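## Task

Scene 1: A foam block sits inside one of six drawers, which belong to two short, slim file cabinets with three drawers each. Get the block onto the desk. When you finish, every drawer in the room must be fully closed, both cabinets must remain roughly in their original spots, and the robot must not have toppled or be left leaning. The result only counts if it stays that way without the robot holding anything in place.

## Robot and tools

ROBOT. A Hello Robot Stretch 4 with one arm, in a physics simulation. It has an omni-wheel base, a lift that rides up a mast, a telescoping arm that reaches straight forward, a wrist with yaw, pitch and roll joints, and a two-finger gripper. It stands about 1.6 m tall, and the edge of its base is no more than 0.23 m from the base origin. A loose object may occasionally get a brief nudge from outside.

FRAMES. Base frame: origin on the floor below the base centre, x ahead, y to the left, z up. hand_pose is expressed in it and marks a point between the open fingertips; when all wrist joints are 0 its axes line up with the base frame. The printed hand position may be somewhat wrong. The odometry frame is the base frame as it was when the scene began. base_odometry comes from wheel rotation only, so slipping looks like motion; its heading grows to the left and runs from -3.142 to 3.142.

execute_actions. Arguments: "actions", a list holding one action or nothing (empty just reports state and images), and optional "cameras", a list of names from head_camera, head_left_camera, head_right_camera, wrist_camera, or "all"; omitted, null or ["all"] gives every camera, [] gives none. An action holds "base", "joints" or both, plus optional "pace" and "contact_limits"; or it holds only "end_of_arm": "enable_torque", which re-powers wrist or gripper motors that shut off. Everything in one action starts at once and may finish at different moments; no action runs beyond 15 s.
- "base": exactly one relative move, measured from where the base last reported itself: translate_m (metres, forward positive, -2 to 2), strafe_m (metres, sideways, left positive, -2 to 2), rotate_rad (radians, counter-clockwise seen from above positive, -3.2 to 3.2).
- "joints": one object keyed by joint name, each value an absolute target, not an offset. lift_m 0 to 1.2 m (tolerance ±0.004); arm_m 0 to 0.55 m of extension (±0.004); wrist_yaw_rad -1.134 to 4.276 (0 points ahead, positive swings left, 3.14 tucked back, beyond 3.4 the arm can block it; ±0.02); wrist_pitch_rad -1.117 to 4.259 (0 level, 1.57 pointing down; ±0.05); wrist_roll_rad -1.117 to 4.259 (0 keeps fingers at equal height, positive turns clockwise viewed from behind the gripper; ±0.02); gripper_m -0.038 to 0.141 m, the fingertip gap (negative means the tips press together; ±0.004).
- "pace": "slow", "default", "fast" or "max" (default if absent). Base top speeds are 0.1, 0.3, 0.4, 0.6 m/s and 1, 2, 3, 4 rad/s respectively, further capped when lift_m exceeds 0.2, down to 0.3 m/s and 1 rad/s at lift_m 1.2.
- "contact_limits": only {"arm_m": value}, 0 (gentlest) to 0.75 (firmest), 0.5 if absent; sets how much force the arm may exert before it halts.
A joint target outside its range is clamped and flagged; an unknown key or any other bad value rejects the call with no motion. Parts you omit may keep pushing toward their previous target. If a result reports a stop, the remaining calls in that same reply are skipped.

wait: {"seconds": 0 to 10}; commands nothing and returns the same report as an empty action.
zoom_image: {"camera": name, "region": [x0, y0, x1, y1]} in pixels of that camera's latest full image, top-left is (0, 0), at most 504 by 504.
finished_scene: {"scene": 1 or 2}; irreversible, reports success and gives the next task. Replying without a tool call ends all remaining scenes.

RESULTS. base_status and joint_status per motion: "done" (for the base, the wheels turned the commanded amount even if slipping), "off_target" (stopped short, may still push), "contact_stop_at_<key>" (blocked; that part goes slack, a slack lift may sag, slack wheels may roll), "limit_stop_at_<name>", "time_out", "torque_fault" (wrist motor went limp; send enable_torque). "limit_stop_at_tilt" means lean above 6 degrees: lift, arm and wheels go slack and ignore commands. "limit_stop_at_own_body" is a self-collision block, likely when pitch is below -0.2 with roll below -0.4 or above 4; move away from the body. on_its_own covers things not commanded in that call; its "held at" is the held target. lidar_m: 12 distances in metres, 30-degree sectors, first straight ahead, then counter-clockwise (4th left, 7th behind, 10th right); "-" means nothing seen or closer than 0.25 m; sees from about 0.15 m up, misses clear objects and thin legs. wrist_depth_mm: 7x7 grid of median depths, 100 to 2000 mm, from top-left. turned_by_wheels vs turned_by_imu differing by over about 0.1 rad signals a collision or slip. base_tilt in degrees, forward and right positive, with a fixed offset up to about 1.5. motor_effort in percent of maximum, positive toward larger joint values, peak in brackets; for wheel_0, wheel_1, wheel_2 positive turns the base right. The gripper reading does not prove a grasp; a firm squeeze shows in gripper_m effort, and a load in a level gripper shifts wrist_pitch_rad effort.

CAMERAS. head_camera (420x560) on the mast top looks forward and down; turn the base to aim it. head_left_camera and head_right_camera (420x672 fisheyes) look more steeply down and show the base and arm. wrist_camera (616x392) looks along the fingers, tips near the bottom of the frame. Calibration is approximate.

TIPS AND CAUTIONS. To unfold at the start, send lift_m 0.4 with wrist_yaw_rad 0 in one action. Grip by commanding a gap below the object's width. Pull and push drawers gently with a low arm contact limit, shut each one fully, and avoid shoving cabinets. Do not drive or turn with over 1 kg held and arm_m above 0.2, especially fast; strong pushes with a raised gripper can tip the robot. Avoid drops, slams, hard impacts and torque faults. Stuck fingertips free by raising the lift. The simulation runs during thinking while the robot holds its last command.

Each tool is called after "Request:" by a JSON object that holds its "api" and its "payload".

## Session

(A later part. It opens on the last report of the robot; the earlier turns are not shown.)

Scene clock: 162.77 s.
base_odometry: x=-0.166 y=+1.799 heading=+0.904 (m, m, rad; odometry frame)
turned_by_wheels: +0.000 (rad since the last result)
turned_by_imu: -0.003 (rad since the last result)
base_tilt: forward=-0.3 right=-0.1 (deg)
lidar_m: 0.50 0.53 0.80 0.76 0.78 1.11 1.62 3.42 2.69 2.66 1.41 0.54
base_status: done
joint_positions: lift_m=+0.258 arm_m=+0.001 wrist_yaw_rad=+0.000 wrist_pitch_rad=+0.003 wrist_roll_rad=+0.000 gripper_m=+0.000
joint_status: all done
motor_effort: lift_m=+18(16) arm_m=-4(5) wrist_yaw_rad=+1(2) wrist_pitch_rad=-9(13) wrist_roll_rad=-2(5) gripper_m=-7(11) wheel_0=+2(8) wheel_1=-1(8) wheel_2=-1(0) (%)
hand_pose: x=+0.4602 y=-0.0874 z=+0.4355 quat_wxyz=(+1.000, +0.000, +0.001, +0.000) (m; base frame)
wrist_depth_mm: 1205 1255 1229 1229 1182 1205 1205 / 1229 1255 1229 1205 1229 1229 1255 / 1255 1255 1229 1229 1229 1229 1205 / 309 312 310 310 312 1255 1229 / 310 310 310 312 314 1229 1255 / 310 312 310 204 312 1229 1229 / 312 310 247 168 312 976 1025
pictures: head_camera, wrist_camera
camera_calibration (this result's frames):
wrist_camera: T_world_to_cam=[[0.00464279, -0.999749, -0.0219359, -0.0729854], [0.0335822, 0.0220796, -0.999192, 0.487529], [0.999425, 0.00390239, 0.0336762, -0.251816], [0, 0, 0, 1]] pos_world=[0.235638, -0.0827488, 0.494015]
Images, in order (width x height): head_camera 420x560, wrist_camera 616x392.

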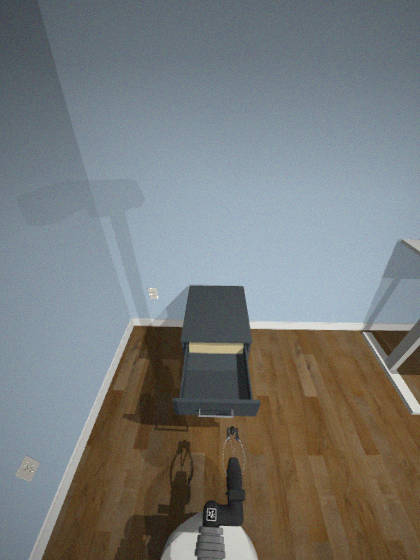

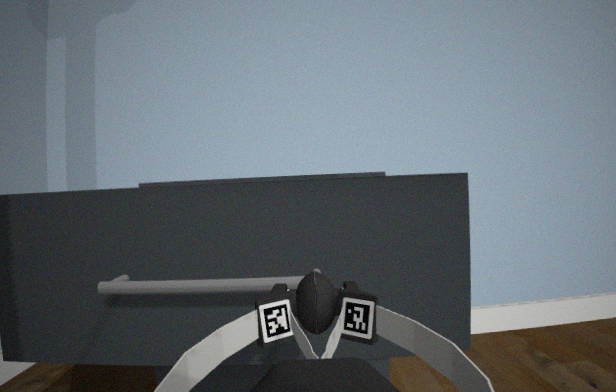

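Push on the face above the handle.

Request:
{"api": "execute_actions", "payload": {"actions": [{"joints":{"lift_m":0.3},"base":{"strafe_m":0.06}}], "cameras": []}}

Request:
{"api": "execute_actions", "payload": {"actions": [{"joints":{"arm_m":0.45},"contact_limits":{"arm_m":0.2}}], "cameras": []}}

Request:
{"api": "execute_actions", "payload": {"actions": [{"joints":{"arm_m":0.25,"wrist_roll_rad":1.57}}], "cameras": ["wrist_camera","head_camera"]}}

Scene clock: 176.17 s.
base_odometry: x=-0.213 y=+1.836 heading=+0.904 (m, m, rad; odometry frame)
turned_by_wheels: +0.000 (rad since the last result)
turned_by_imu: +0.001 (rad since the last result)
base_tilt: forward=-0.3 right=-0.1 (deg)
lidar_m: 0.52 0.56 0.76 0.70 0.73 1.00 1.61 3.41 2.75 2.69 1.44 0.56
base_status: done
joint_positions: lift_m=+0.300 arm_m=+0.001 wrist_yaw_rad=+0.000 wrist_pitch_rad=+0.003 wrist_roll_rad=+0.000 gripper_m=+0.000
joint_status: all done
motor_effort: lift_m=+23(28) arm_m=-4(4) wrist_yaw_rad=+1(1) wrist_pitch_rad=-9(9) wrist_roll_rad=-1(2) gripper_m=-4(5) wheel_0=+2(8) wheel_1=-1(7) wheel_2=+0(1) (%)
hand_pose: x=+0.4602 y=-0.0874 z=+0.4772 quat_wxyz=(+1.000, +0.000, +0.001, +0.000) (m; base frame)
wrist_depth_mm: 1205 1205 1255 1205 1229 1255 1255 / 1182 1255 1229 1229 1229 1229 1255 / 1205 1229 1229 1255 1255 1205 1229 / 1182 1229 1255 1205 1205 1229 1229 / 1060 307 312 310 310 310 1255 / 310 312 307 204 312 314 1205 / 668 310 229 168 312 312 1042
pictures: none
No camera images: the call's "cameras" was empty. Leave "cameras" out to get every camera's image.

Scene clock: 178.47 s.
base_odometry: x=-0.213 y=+1.836 heading=+0.905 (m, m, rad; odometry frame)
turned_by_wheels: +0.000 (rad since the last result)
turned_by_imu: +0.001 (rad since the last result)
base_tilt: forward=-0.3 right=-0.1 (deg)
lidar_m: 0.87 1.08 0.75 0.71 0.74 0.99 1.59 3.39 2.72 2.70 1.46 0.93
base_status: not commanded
joint_positions: lift_m=+0.300 arm_m=+0.427 wrist_yaw_rad=+0.000 wrist_pitch_rad=+0.002 wrist_roll_rad=+0.000 gripper_m=+0.000
joint_status: arm_m contact_stop (moved +0.426 of +0.449)
on_its_own: arm_m is slack since a contact_stop (your +0.450 is given up)
motor_effort: lift_m=+23(23) arm_m=+0(17) wrist_yaw_rad=+2(30) wrist_pitch_rad=-7(10) wrist_roll_rad=-1(2) gripper_m=-2(2) wheel_0=+1(4) wheel_1=+0(2) wheel_2=+0(10) (%)
contact_limits: arm_m 0.2
hand_pose: x=+0.8863 y=-0.0875 z=+0.4774 quat_wxyz=(+1.000, +0.000, +0.001, +0.000) (m; base frame)
wrist_depth_mm: 788 778 778 768 788 788 788 / 798 778 788 788 798 788 798 / 788 788 788 778 798 788 798 / 798 798 798 798 530 351 778 / 238 239 239 241 241 243 243 / 238 240 239 204 242 243 244 / 240 240 196 168 208 244 -
pictures: none
No camera images: the call's "cameras" was empty. Leave "cameras" out to get every camera's image.

not run: a stop came earlier in this reply.

Closed (travel ≈0.35).

Request:
{"api": "execute_actions", "payload": {"actions": [{"joints":{"arm_m":0.3}}], "cameras": []}}

Request:
{"api": "finished_scene", "payload": {"scene": 1}}

Scene clock: 181.70 s.
base_odometry: x=-0.213 y=+1.836 heading=+0.905 (m, m, rad; odometry frame)
turned_by_wheels: +0.000 (rad since the last result)
turned_by_imu: +0.001 (rad since the last result)
base_tilt: forward=-0.3 right=-0.1 (deg)
lidar_m: 0.84 1.05 0.74 0.71 0.73 1.00 1.61 3.42 2.74 2.66 1.46 0.92
base_status: not commanded
joint_positions: lift_m=+0.300 arm_m=+0.301 wrist_yaw_rad=+0.000 wrist_pitch_rad=+0.002 wrist_roll_rad=+0.000 gripper_m=+0.000
joint_status: all done
motor_effort: lift_m=+23(22) arm_m=-4(5) wrist_yaw_rad=+1(2) wrist_pitch_rad=-8(8) wrist_roll_rad=-1(1) gripper_m=-3(5) wheel_0=+2(2) wheel_1=+0(0) wheel_2=+0(0) (%)
hand_pose: x=+0.7602 y=-0.0874 z=+0.4773 quat_wxyz=(+1.000, +0.000, +0.001, +0.000) (m; base frame)
wrist_depth_mm: 904 917 904 931 917 904 917 / 904 904 917 917 917 931 917 / 917 917 904 917 917 931 917 / 917 917 931 931 564 931 946 / 917 364 364 368 373 375 917 / 931 364 370 204 373 373 931 / 904 366 276 168 373 375 917
pictures: none
No camera images: the call's "cameras" was empty. Leave "cameras" out to get every camera's image.

The scene is finished: the task was done.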